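# Flip the upright steel cup mouth down onto plate

## Task

Invert the steel cup that currently has its opening facing up so it ends up resting upside down (opening against the surface) on the bench plate, then release it so no gripper is holding it.

## Robot and tools

Robot: two arms, left_arm and right_arm, each ending in a parallel two-finger gripper. The fingers extend along the gripper's own +z axis and close together along its y axis. The reported gripper position is the spot between the finger pads, roughly 1 cm short of the fingertips.

World frame (used in all result lines): origin on the table surface midway between the arms, +z up, +x reaching out over the table, left_arm on the +y side. The arm names do not correspond to image left or right. Printed hand positions can be slightly wrong, more so when an arm is stretched far.

execute_actions(actions): actions is a list of up to 15 actions; each action is a list of up to 15 rows; each row is one control step of 1/30 s. If an action has fewer than 15 rows, its final row repeats to fill 15 steps (0.5 s). Every row has 14 numbers, each in [-1, 1], covering both arms even if one stays still: left_arm dx, dy, dz, rx, ry, rz, opening, then right_arm dx, dy, dz, rx, ry, rz, opening. dx..rz are an offset, not a pose: the target relative to that gripper's measured pose at the start of the action, expressed in the gripper's own axes (for the first action in a call, relative to the last pose a result printed). Each row is measured from that same start, not from the previous row. Scale: 1.0 equals 0.6 m of translation or 180 degrees; rx, ry, rz form a single rotation vector. Opening is absolute: +1 fully open (0.094 m), -1 closed. An empty list just returns state and images.

move(target, speed, blocking): target is one 14-number row laid out exactly as above (offsets in gripper axes, same scale, opening absolute), measured from the pose in the latest result that shows one. Each gripper travels in a straight line toward its target, both finishing together, taking 0.5 to 10 s; anything longer is cut at 10 s short of the target. Rotation goes the shorter way. speed is the top path speed in m/s, 0.002 to 0.5 (default 0.25); turning is capped at twice that in rad/s. Paths ignore obstacles and the other arm, grippers can lag, drift or overshoot the speed (especially with a nearly straight arm), and faster contact or a target set deeper past contact pushes harder. The opening is sent when the move starts. With blocking=false you get a result after 0.5 s while the arm continues; until a result shows the move ended, execute_actions and new moves are rejected, so use wait or stop. The result adds a move: line with the ending (done, off_target, moving, held, fault) and which limits applied (paced = the sent pose was clipped; held = a safety check blocked steps, after which the arm may jump faster), plus each gripper's distance to its target. If only one arm is named, the other finished fine.

wait(seconds): 0 to 10; lets the simulation run with each arm keeping its last command; a running move continues and wait returns early when it ends. stop(): brakes a running move (needs braking room; fingers keep moving). zoom_image(camera, region): enlarges [x0, y0, x1, y1] pixels (at most 504 by 504) of one camera's latest image; cameras are cam_head_left, cam_head_right, cam_high, cam_low (504x504) and cam_left_wrist, cam_right_wrist (616x616 fisheye). finished_scene(scene): pass the current scene's number to end it irreversibly; the goal must already hold and stay that way. Answering without a tool call also ends things.

Control details: each step, the commanded pose is limited to 70 mm and 16 degrees from the measured pose, so large offsets need several actions; after an action, the arm goes at most to its last clipped pose. If position and orientation conflict, position wins. Arms tend to finish a centimetre or more low; repeated zero offsets can let an arm sag. To keep an arm steady, send the correcting offset toward its desired pose in the first call of a reply and zeros afterward, raising the aim if it still droops, and always send the opening it should keep. Hand target lines show where the controller is driving each gripper; a pose unreachable line means a clearance check altered or blocked that arm's command.

Gripping: grip_measured is the measured opening on the command scale (the last Joint positions value is the opening in metres). Away from the extremes, fingers go to the value you write. To hold, command about 0.03 below grip_measured; smaller gaps grip more lightly. Pads push roughly 50 to 62 N at most, less on very thin parts, with a brief spike on first contact.

Joint ranges (rad), base to gripper: waist -2.880 to 2.880, shoulder 0.000 to 3.142, elbow 0.000 to 3.019, wrist pitch -1.693 to 1.571, wrist yaw -1.571 to 1.571, wrist roll -2.094 to 2.094. Elbows stop just before straight. Torque readings include drive output in free air, offsets and noise. Holding loads heats motors: MOTOR HOT appears from 85 °C; at 100 °C that arm drops everything and goes limp (OVER-TEMPERATURE FAULT). FAULT lines can cut short moves, actions or waits.

Camera calibration lines give K, distortion and T_world_to_cam (world to camera, metres) for projecting points; actual cameras may be off by a couple of degrees and millimetres.

Avoid: knocking or placing anything off the table (instant failure), letting the arms collide or shove each other, dropping or slamming the cup, and pressing hard into the table. Occasional external tugs on held parts or pushes on loose objects can occur. Smooth, quick, low-effort motion is preferred.

Each tool is called after "Call:" by a JSON object that holds its "op" and its "data", one argument or row to a line.

## Session

Call:
{"op": "execute_actions", "data": {
  "actions": []
}}

Scene clock: 0.00 s.
left_arm: end_effector_position=(+0.1491, +0.0284, +0.1406) grip_measured=+1.000 end_effector_quat_wxyz=(+0.472, +0.752, +0.254, -0.384) | right_arm: end_effector_position=(+0.3903, -0.3330, +0.3849) grip_measured=+1.000 end_effector_quat_wxyz=(+0.515, +0.575, +0.483, +0.414)
Joint positions: left_arm=[-0.591  0.979  0.257  0.074  1.125  1.162  0.094] | right_arm=[-0.066  0.657  0.66  -0.136  0.305  1.59   0.094]
Joint velocities: left_arm=[-0.005 -0.015  0.017 -0.022 -0.051 -0.037  0.   ] | right_arm=[ 0.015 -0.005  0.002 -0.027 -0.095 -0.037  0.   ]
Joint torques (N m, as the arm reports them, + toward a larger angle): no reading
Motor temperatures (°C, as the motors report them): left_arm=[25 26 23 25 24 26] | right_arm=[25 24 23 22 23 24]
Hand target (left_arm): +0.155, +0.023, +0.150; +0.481, +0.752, +0.246, -0.379
Hand target (right_arm): +0.391, -0.333, +0.402; +0.521, +0.569, +0.474, +0.424

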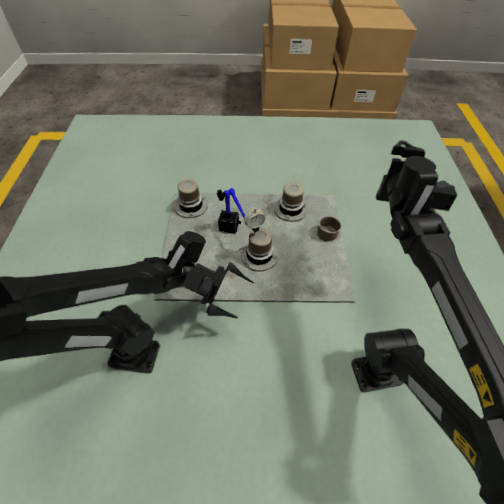

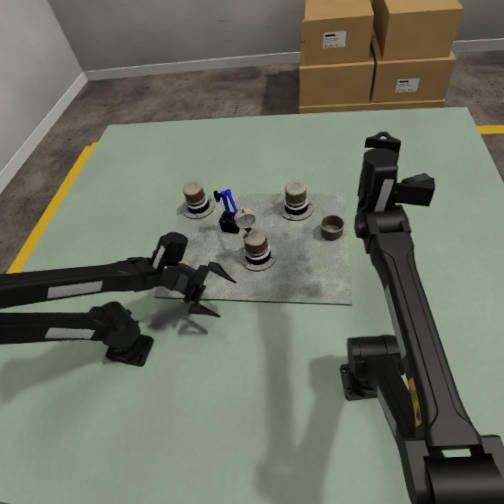

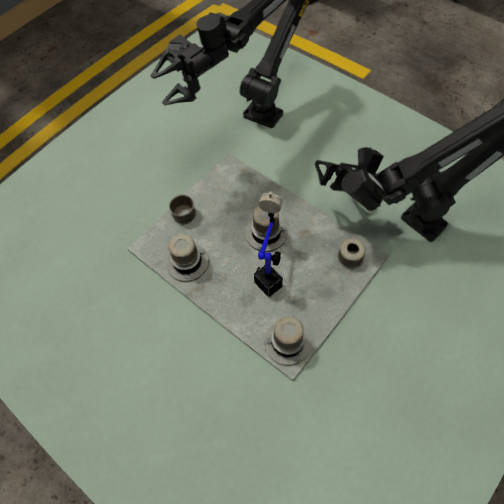

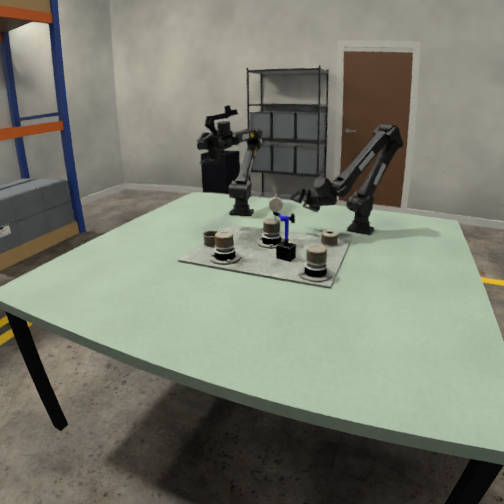

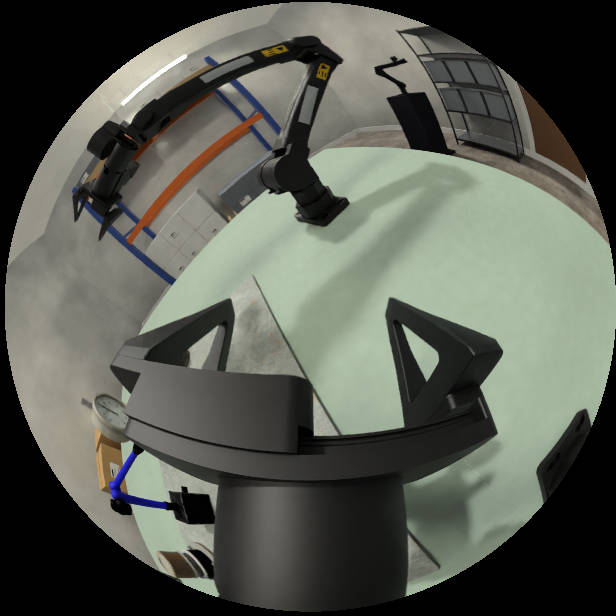

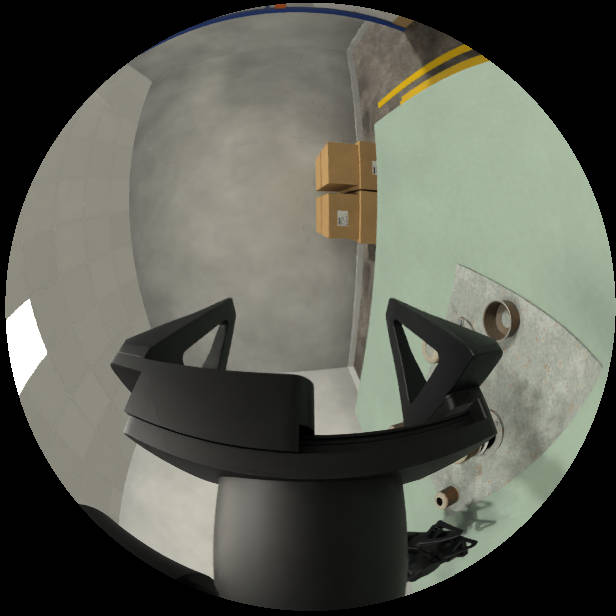

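Call:
{"op": "zoom_image", "data": {
  "camera": "cam_high",
  "region": [120, 150, 400, 380]
}}

Call:
{"op": "zoom_image", "data": {
  "camera": "cam_low",
  "region": [170, 190, 370, 300]
}}

Region (120, 150, 400, 380) of cam_high's 504x504 image, scaled by 1.800, with more detail than that image has; it fills the top 414 rows of this view, and the rest is white.

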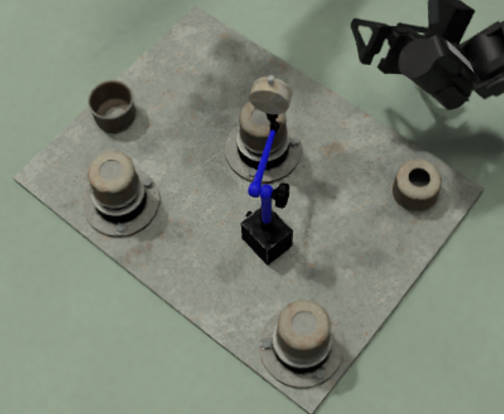

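Region (170, 190, 370, 300) of cam_low's 504x504 image, scaled by 2.520, with more detail than that image has; it fills the top 277 rows of this view, and the rest is white.

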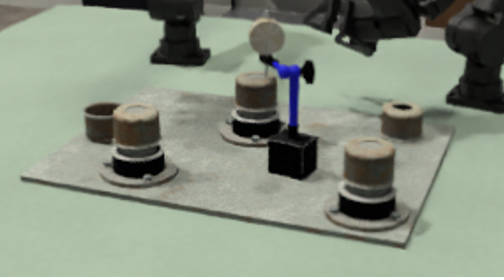

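Call:
{"op": "move", "data": {
  "target": [0,0,0,0,0,0,1,0.17,-0.38,0.095,0.46,0,0,0]
}}

Call:
{"op": "zoom_image", "data": {
  "camera": "cam_high",
  "region": [100, 100, 300, 300]
}}

Call:
{"op": "zoom_image", "data": {
  "camera": "cam_head_left",
  "region": [250, 130, 420, 300]
}}

Scene clock: 26.57 s.
left_arm: end_effector_position=(+0.1491, +0.0284, +0.1406) grip_measured=+1.000 end_effector_quat_wxyz=(+0.472, +0.752, +0.254, -0.384) | right_arm: end_effector_position=(+0.4201, -0.2438, +0.1442) grip_measured=+0.002 end_effector_quat_wxyz=(-0.000, +0.763, +0.646, -0.016)
Joint positions: left_arm=[-0.591  0.979  0.257  0.074  1.125  1.162  0.094] | right_arm=[ 0.02   1.512  1.185 -1.272  0.014  1.935  0.047]
Joint velocities: left_arm=[-0.005 -0.005 -0.017 -0.002 -0.007 -0.066  0.   ] | right_arm=[-0.005  0.005  0.012 -0.012 -0.081 -0.022 -0.002]
Joint torques (N m, as the arm reports them, + toward a larger angle): left_arm=[ 2.34 -4.    7.52  1.32  0.57 -0.04] | right_arm=[ -1.09 -12.13  11.86  -0.46   0.     0.12]
Motor temperatures (°C, as the motors report them): left_arm=[25 26 25 25 25 26] | right_arm=[25 24 28 22 23 24]
Hand target (left_arm): +0.149, +0.028, +0.141; +0.472, +0.752, +0.254, -0.384
Hand target (right_arm): +0.435, -0.241, +0.155; +0.004, +0.769, +0.639, -0.005
Off the commanded pose (left_arm): 0.000 m, 0 deg.
Off the commanded pose (right_arm): 0.017 m, 2 deg.
move: off_target (right_arm)
camera_calibration (this result's frames):
cam_right_wrist: T_world_to_cam=[[-0.987978, 0.153501, 0.0183398, 0.449674], [0.136014, 0.806717, 0.575072, 0.0611066], [0.0734791, 0.570653, -0.817897, 0.353269], [0, 0, 0, 1]] pos_world=[0.409999, -0.319916, 0.24555]

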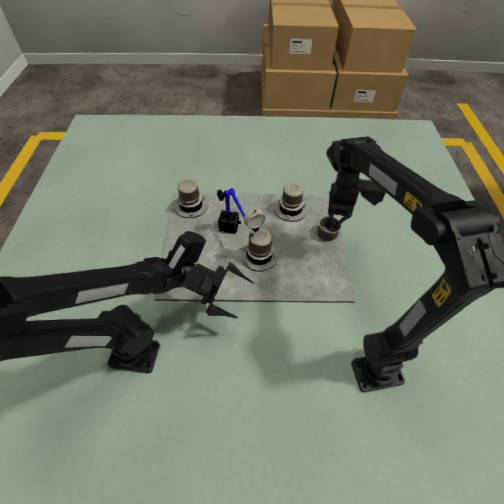

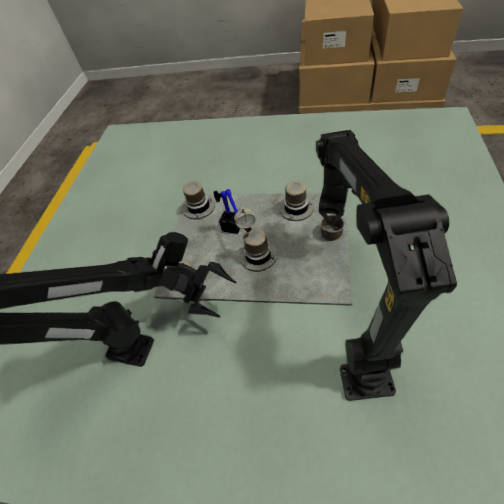

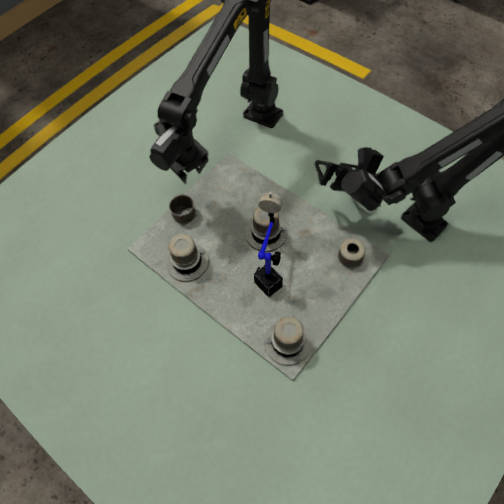

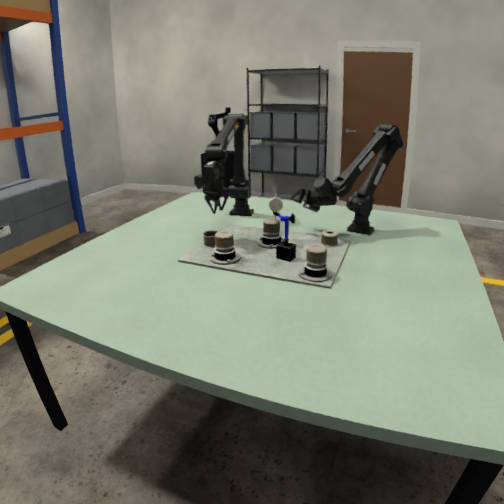

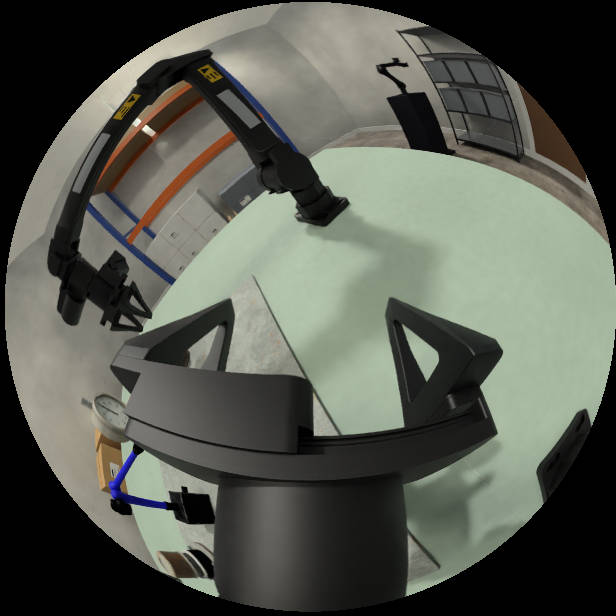

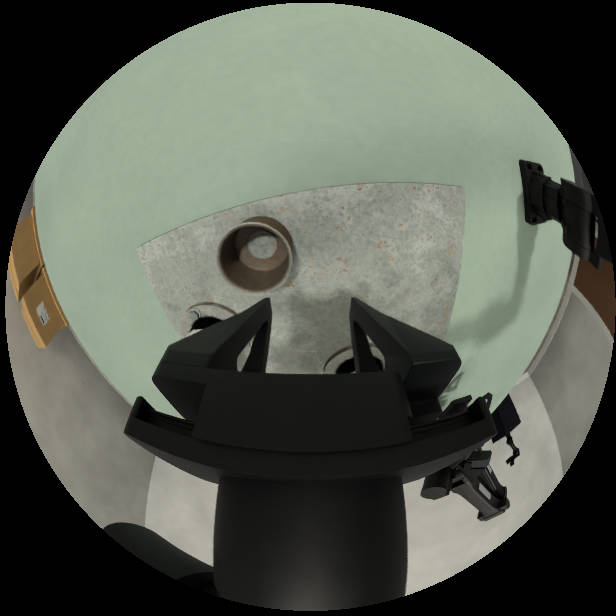

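Region (100, 100, 300, 300) of cam_high's 504x504 image, scaled by 2.520, with more detail than that image has.

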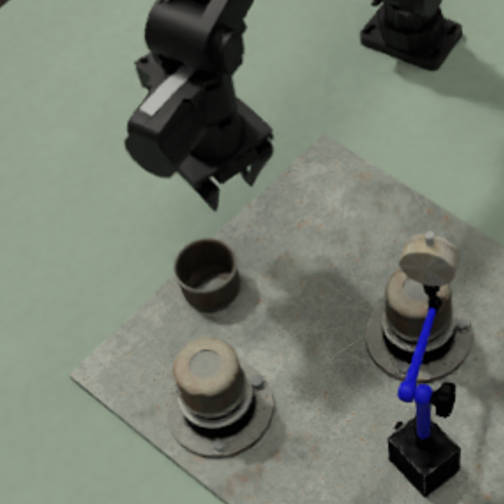

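Region (250, 130, 420, 300) of cam_head_left's 504x504 image, scaled by 2.965, with more detail than that image has.

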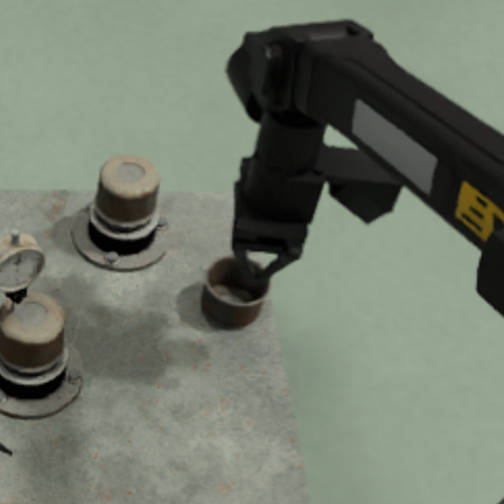

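Call:
{"op": "move", "data": {
  "target": [0,0,0,0,0,0,1,-0.015,0.04,0.1,0,0,0,0],
  "speed": 0.1
}}

Scene clock: 32.43 s.
left_arm: end_effector_position=(+0.1491, +0.0284, +0.1406) grip_measured=+1.000 end_effector_quat_wxyz=(+0.472, +0.752, +0.254, -0.384) | right_arm: end_effector_position=(+0.4380, -0.2558, +0.0921) grip_measured=+0.002 end_effector_quat_wxyz=(+0.001, +0.767, +0.642, -0.012)
Joint positions: left_arm=[-0.591  0.979  0.257  0.074  1.125  1.162  0.094] | right_arm=[-0.016  1.598  1.139 -1.13   0.014  1.911  0.047]
Joint velocities: left_arm=[-0.005 -0.015 -0.002 -0.012  0.007 -0.051  0.   ] | right_arm=[-0.005 -0.015 -0.002  0.017 -0.066 -0.022 -0.   ]
Joint torques (N m, as the arm reports them, + toward a larger angle): left_arm=[ 2.3  -3.94  7.52  1.32  0.57 -0.05] | right_arm=[ -1.23 -12.88   8.18   0.32   0.12  -0.13]
Motor temperatures (°C, as the motors report them): left_arm=[25 26 25 25 25 26] | right_arm=[25 24 28 22 23 24]
Hand target (left_arm): +0.149, +0.028, +0.141; +0.472, +0.752, +0.254, -0.384
Hand target (right_arm): +0.441, -0.258, +0.085; -0.001, +0.763, +0.646, -0.015
Off the commanded pose (left_arm): 0.000 m, 0 deg.
Off the commanded pose (right_arm): 0.009 m, 1 deg.
move: done
camera_calibration (this result's frames):
cam_right_wrist: T_world_to_cam=[[-0.986215, 0.165152, 0.0102071, 0.473204], [0.140597, 0.80386, 0.577964, 0.0953217], [0.087247, 0.571432, -0.815998, 0.310229], [0, 0, 0, 1]] pos_world=[0.426213, -0.332051, 0.193223]

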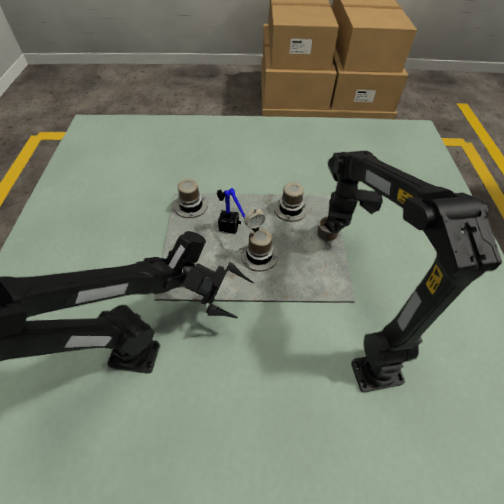

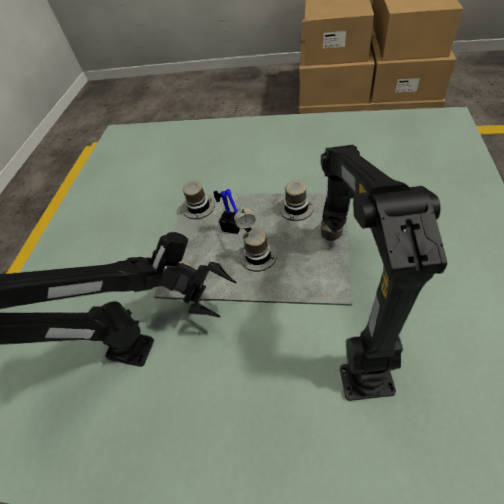

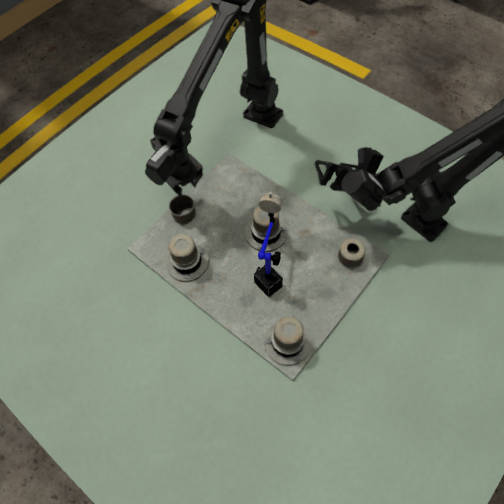

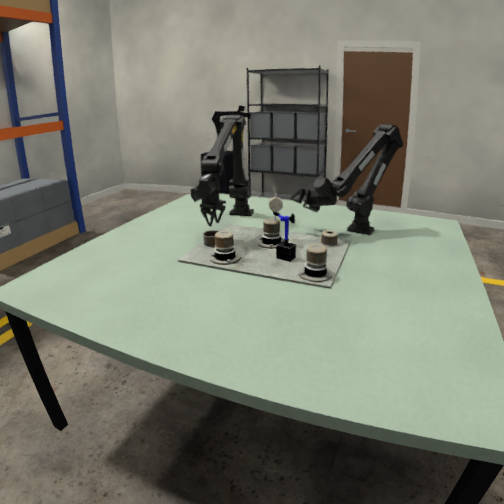

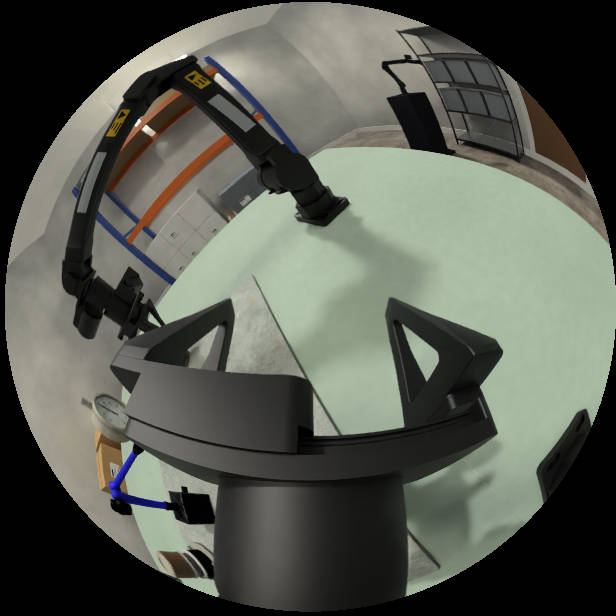

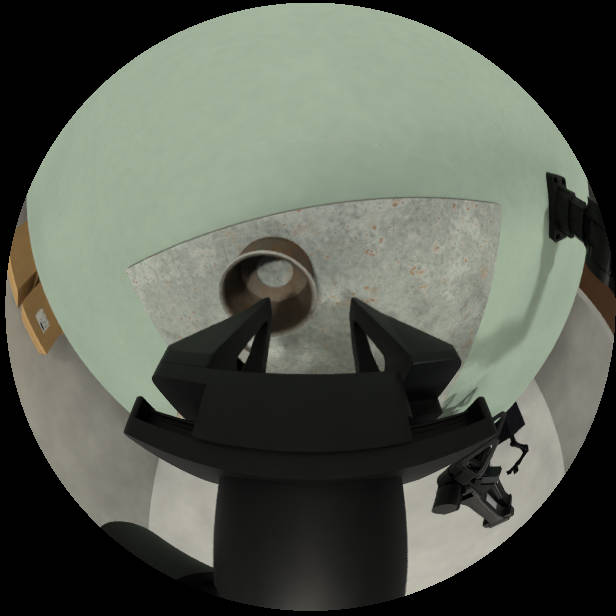

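Call:
{"op": "move", "data": {
  "target": [0,0,0,0,0,0,1,0,0,0.1,0,0,0,0],
  "speed": 0.06
}}

Call:
{"op": "zoom_image", "data": {
  "camera": "cam_low",
  "region": [170, 190, 270, 270]
}}

Scene clock: 36.17 s.
left_arm: end_effector_position=(+0.1491, +0.0284, +0.1406) grip_measured=+1.000 end_effector_quat_wxyz=(+0.472, +0.752, +0.254, -0.384) | right_arm: end_effector_position=(+0.4367, -0.2561, +0.0427) grip_measured=+0.002 end_effector_quat_wxyz=(+0.005, +0.767, +0.642, -0.005)
Joint positions: left_arm=[-0.591  0.979  0.257  0.074  1.125  1.162  0.094] | right_arm=[-0.016  1.654  1.06  -0.98   0.014  1.911  0.047]
Joint velocities: left_arm=[-0.015  0.005 -0.012 -0.007 -0.051 -0.007  0.   ] | right_arm=[-0.005 -0.015  0.017  0.027  0.007  0.007 -0.   ]
Joint torques (N m, as the arm reports them, + toward a larger angle): left_arm=[ 2.32 -3.95  7.52  1.33  0.57 -0.05] | right_arm=[ -0.96 -12.57   7.46   0.34   0.1   -0.02]
Motor temperatures (°C, as the motors report them): left_arm=[25 26 25 25 25 26] | right_arm=[25 24 28 22 23 24]
Hand target (left_arm): +0.149, +0.028, +0.141; +0.472, +0.752, +0.254, -0.384
Hand target (right_arm): +0.437, -0.257, +0.033; +0.001, +0.767, +0.642, -0.012
Off the commanded pose (left_arm): 0.000 m, 0 deg.
Off the commanded pose (right_arm): 0.011 m, 1 deg.
move: off_target (right_arm)
camera_calibration (this result's frames):
cam_right_wrist: T_world_to_cam=[[-0.986388, 0.164392, -0.00385869, 0.472934], [0.131478, 0.802554, 0.581911, 0.127724], [0.0987583, 0.573482, -0.813243, 0.265517], [0, 0, 0, 1]] pos_world=[0.423481, -0.332522, 0.143431]

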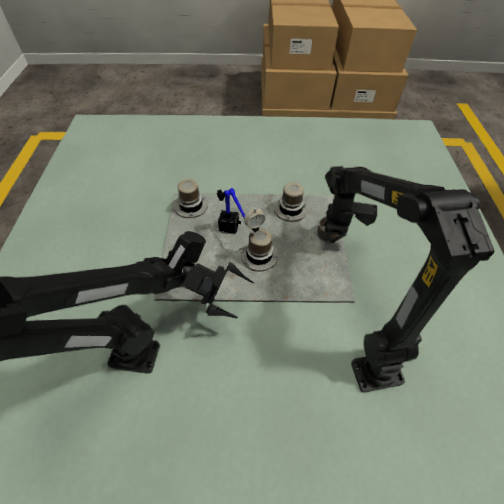

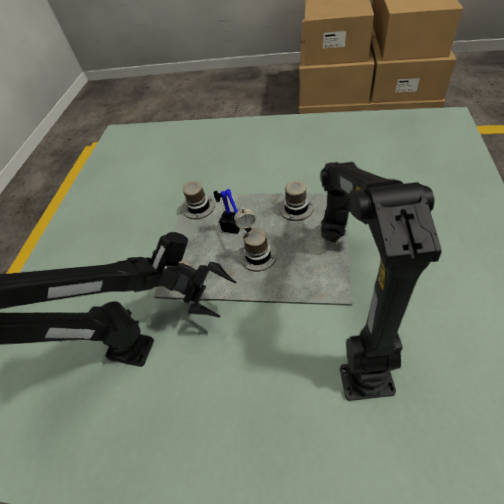

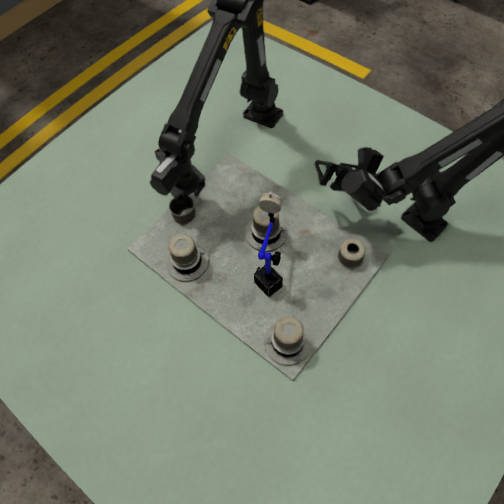

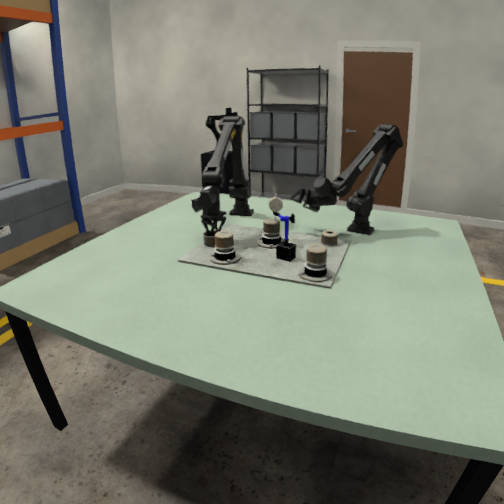

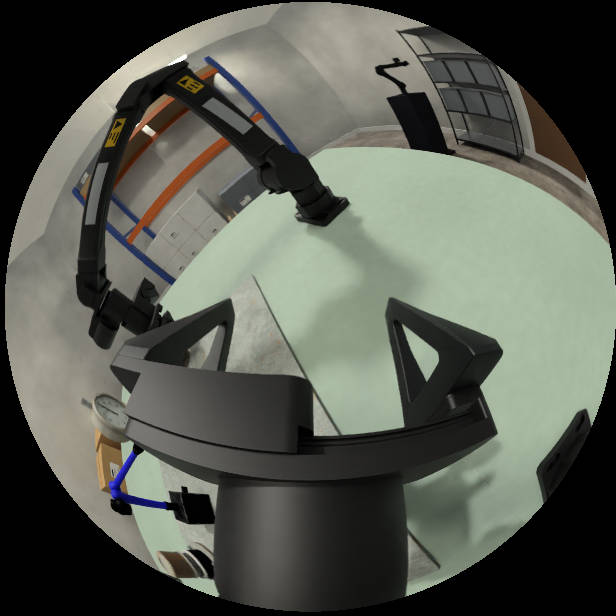

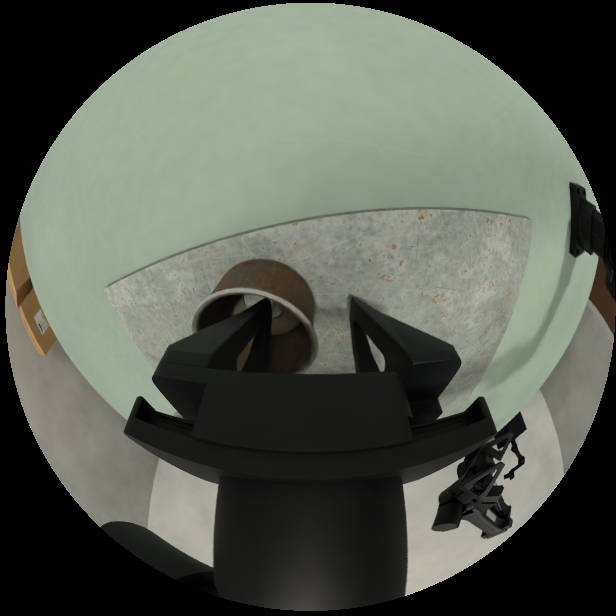

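Region (170, 190, 270, 270) of cam_low's 504x504 image, scaled by 5.040, with more detail than that image has; it fills the top 403 rows of this view, and the rest is white.

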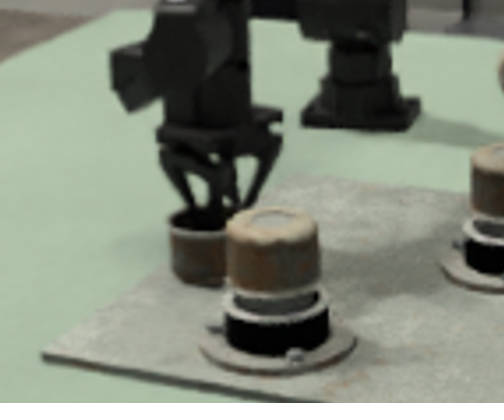

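Call:
{"op": "move", "data": {
  "target": [0,0,0,0,0,0,1,0.02,0,0.025,0,0,0,0],
  "speed": 0.04
}}

Call:
{"op": "move", "data": {
  "target": [0,0,0,0,0,0,1,0,0,0,0,0,0,-1]
}}

Scene clock: 42.07 s.
left_arm: end_effector_position=(+0.1491, +0.0284, +0.1406) grip_measured=+1.000 end_effector_quat_wxyz=(+0.472, +0.752, +0.254, -0.384) | right_arm: end_effector_position=(+0.4414, -0.2462, +0.0411) grip_measured=+0.002 end_effector_quat_wxyz=(+0.011, +0.763, +0.647, +0.005)
Joint positions: left_arm=[-0.591  0.979  0.257  0.074  1.125  1.162  0.094] | right_arm=[ 0.005  1.658  1.06  -0.954  0.014  1.919  0.047]
Joint velocities: left_arm=[ 0.015 -0.005 -0.002  0.012 -0.125 -0.066  0.   ] | right_arm=[-0.005 -0.005 -0.037  0.012 -0.022 -0.066 -0.   ]
Joint torques (N m, as the arm reports them, + toward a larger angle): left_arm=[ 2.32 -3.97  7.52  1.33  0.57 -0.04] | right_arm=[ -0.48 -12.48   7.16   0.45   0.13   0.12]
Motor temperatures (°C, as the motors report them): left_arm=[25 26 25 25 25 26] | right_arm=[25 24 27 22 23 24]
Hand target (left_arm): +0.149, +0.028, +0.141; +0.472, +0.752, +0.254, -0.384
Hand target (right_arm): +0.439, -0.245, +0.028; +0.006, +0.766, +0.642, -0.005
Off the commanded pose (left_arm): 0.000 m, 0 deg.
Off the commanded pose (right_arm): 0.014 m, 1 deg.
move: off_target (right_arm)
camera_calibration (this result's frames):
cam_right_wrist: T_world_to_cam=[[-0.987988, 0.1524, -0.0255764, 0.474548], [0.10844, 0.801657, 0.587866, 0.129817], [0.110094, 0.578031, -0.808554, 0.254079], [0, 0, 0, 1]] pos_world=[0.426798, -0.323255, 0.141258]

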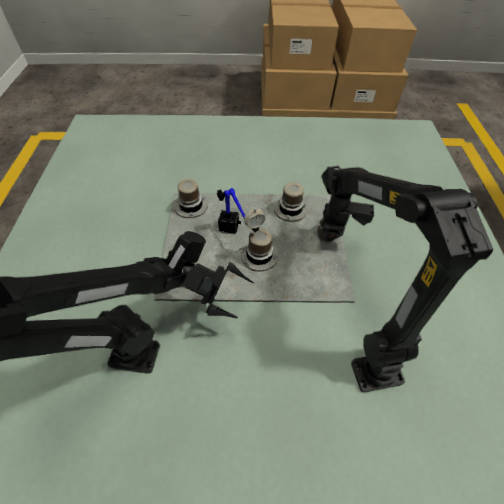

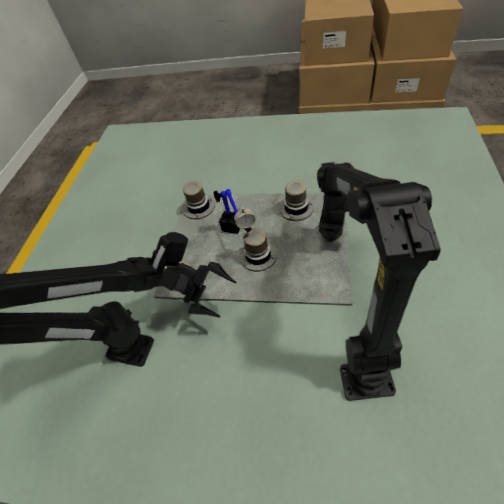

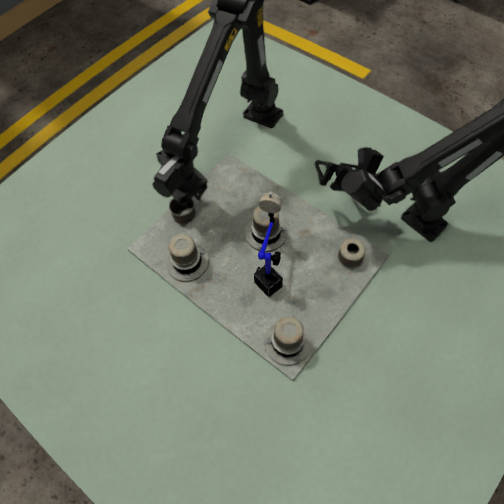

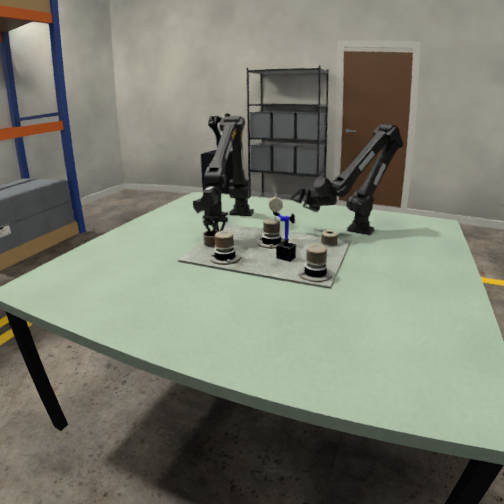

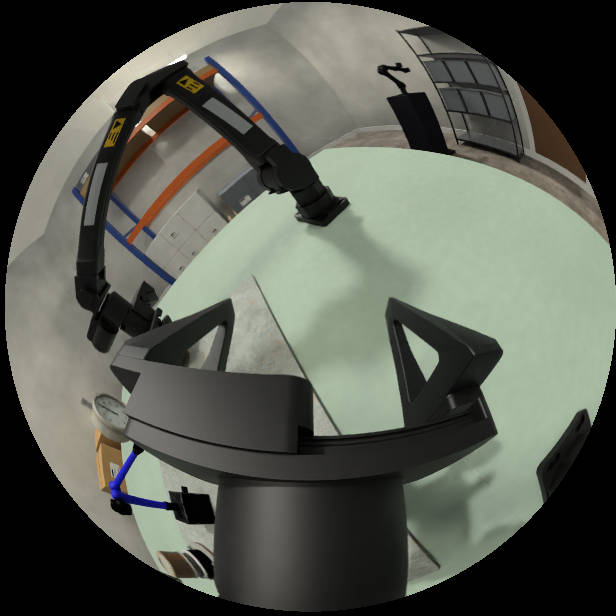

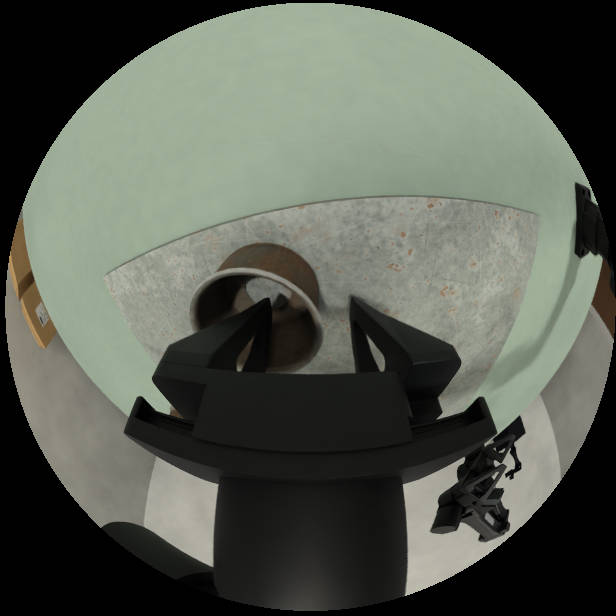

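Scene clock: 42.57 s.
left_arm: end_effector_position=(+0.1491, +0.0284, +0.1406) grip_measured=+1.000 end_effector_quat_wxyz=(+0.472, +0.752, +0.254, -0.384) | right_arm: end_effector_position=(+0.4409, -0.2462, +0.0409) grip_measured=-0.956 end_effector_quat_wxyz=(+0.011, +0.763, +0.647, +0.004)
Joint positions: left_arm=[-0.591  0.979  0.257  0.074  1.125  1.162  0.094] | right_arm=[ 0.005  1.658  1.059 -0.954  0.014  1.919  0.002]
Joint velocities: left_arm=[ 0.005 -0.015 -0.017 -0.012  0.007  0.022  0.   ] | right_arm=[ 0.005  0.005 -0.007 -0.017 -0.051  0.037  0.   ]
Joint torques (N m, as the arm reports them, + toward a larger angle): left_arm=[ 2.34 -3.97  7.53  1.33  0.57 -0.04] | right_arm=[ -0.87 -15.19   7.51   0.04   0.13  -0.01]
Motor temperatures (°C, as the motors report them): left_arm=[25 26 25 25 25 26] | right_arm=[25 24 27 22 23 24]
Hand target (left_arm): +0.149, +0.028, +0.141; +0.472, +0.752, +0.254, -0.384
Hand target (right_arm): +0.441, -0.246, +0.041; +0.011, +0.763, +0.647, +0.005
Off the commanded pose (left_arm): 0.000 m, 0 deg.
Off the commanded pose (right_arm): 0.001 m, 0 deg.
move: done
camera_calibration (this result's frames):
cam_right_wrist: T_world_to_cam=[[-0.988019, 0.152397, -0.0243706, 0.474063], [0.109136, 0.80156, 0.587869, 0.129693], [0.109124, 0.578166, -0.808589, 0.254401], [0, 0, 0, 1]] pos_world=[0.426468, -0.323289, 0.141016]

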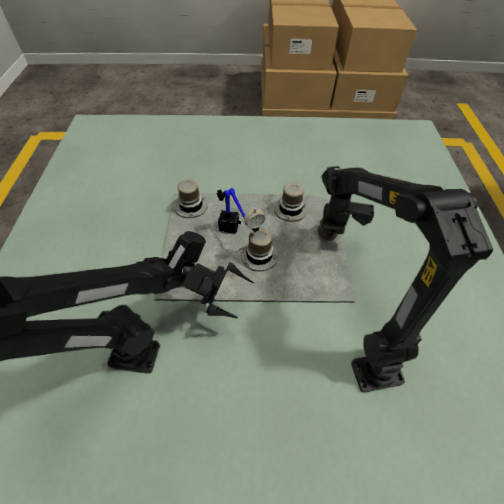

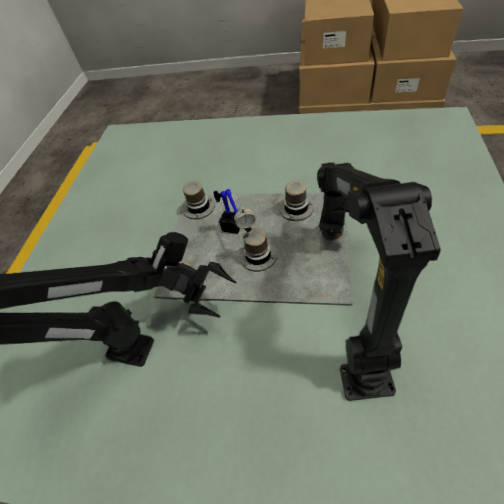

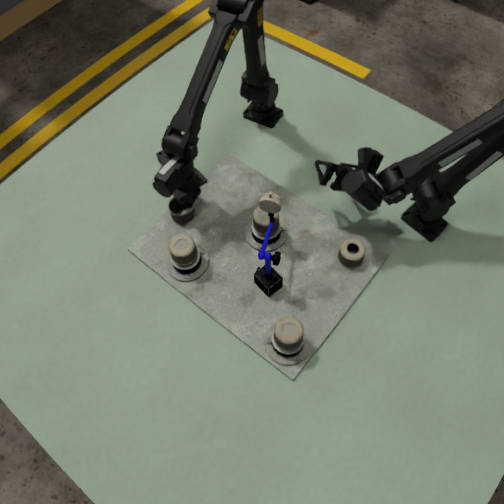

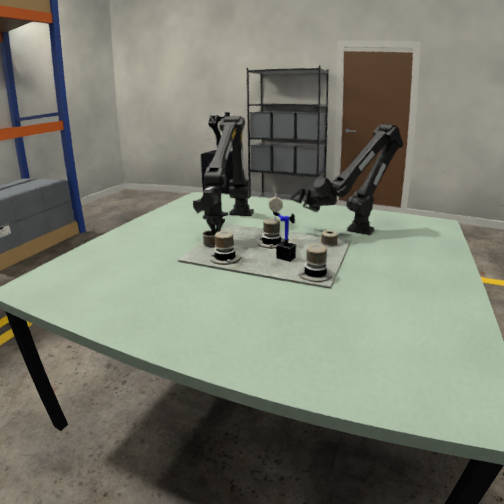

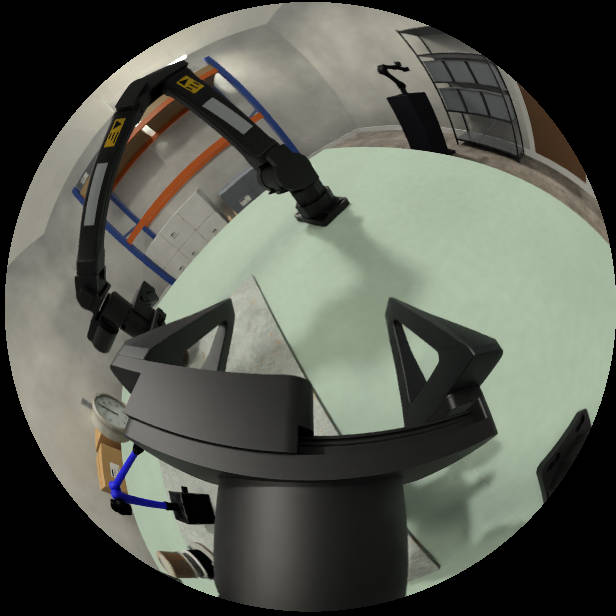

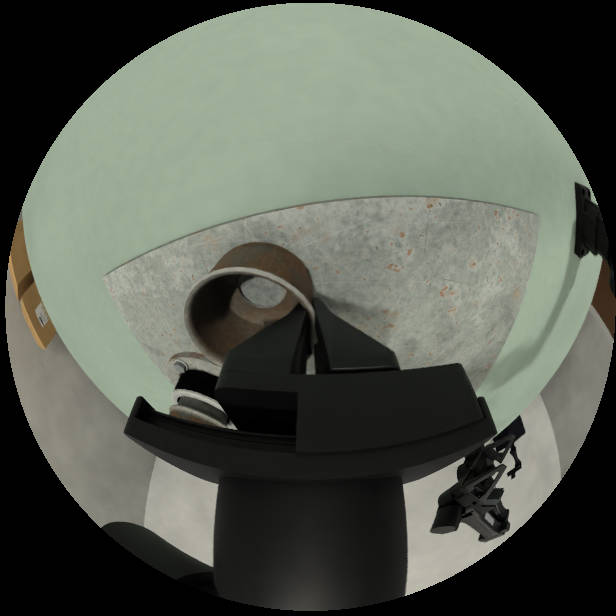

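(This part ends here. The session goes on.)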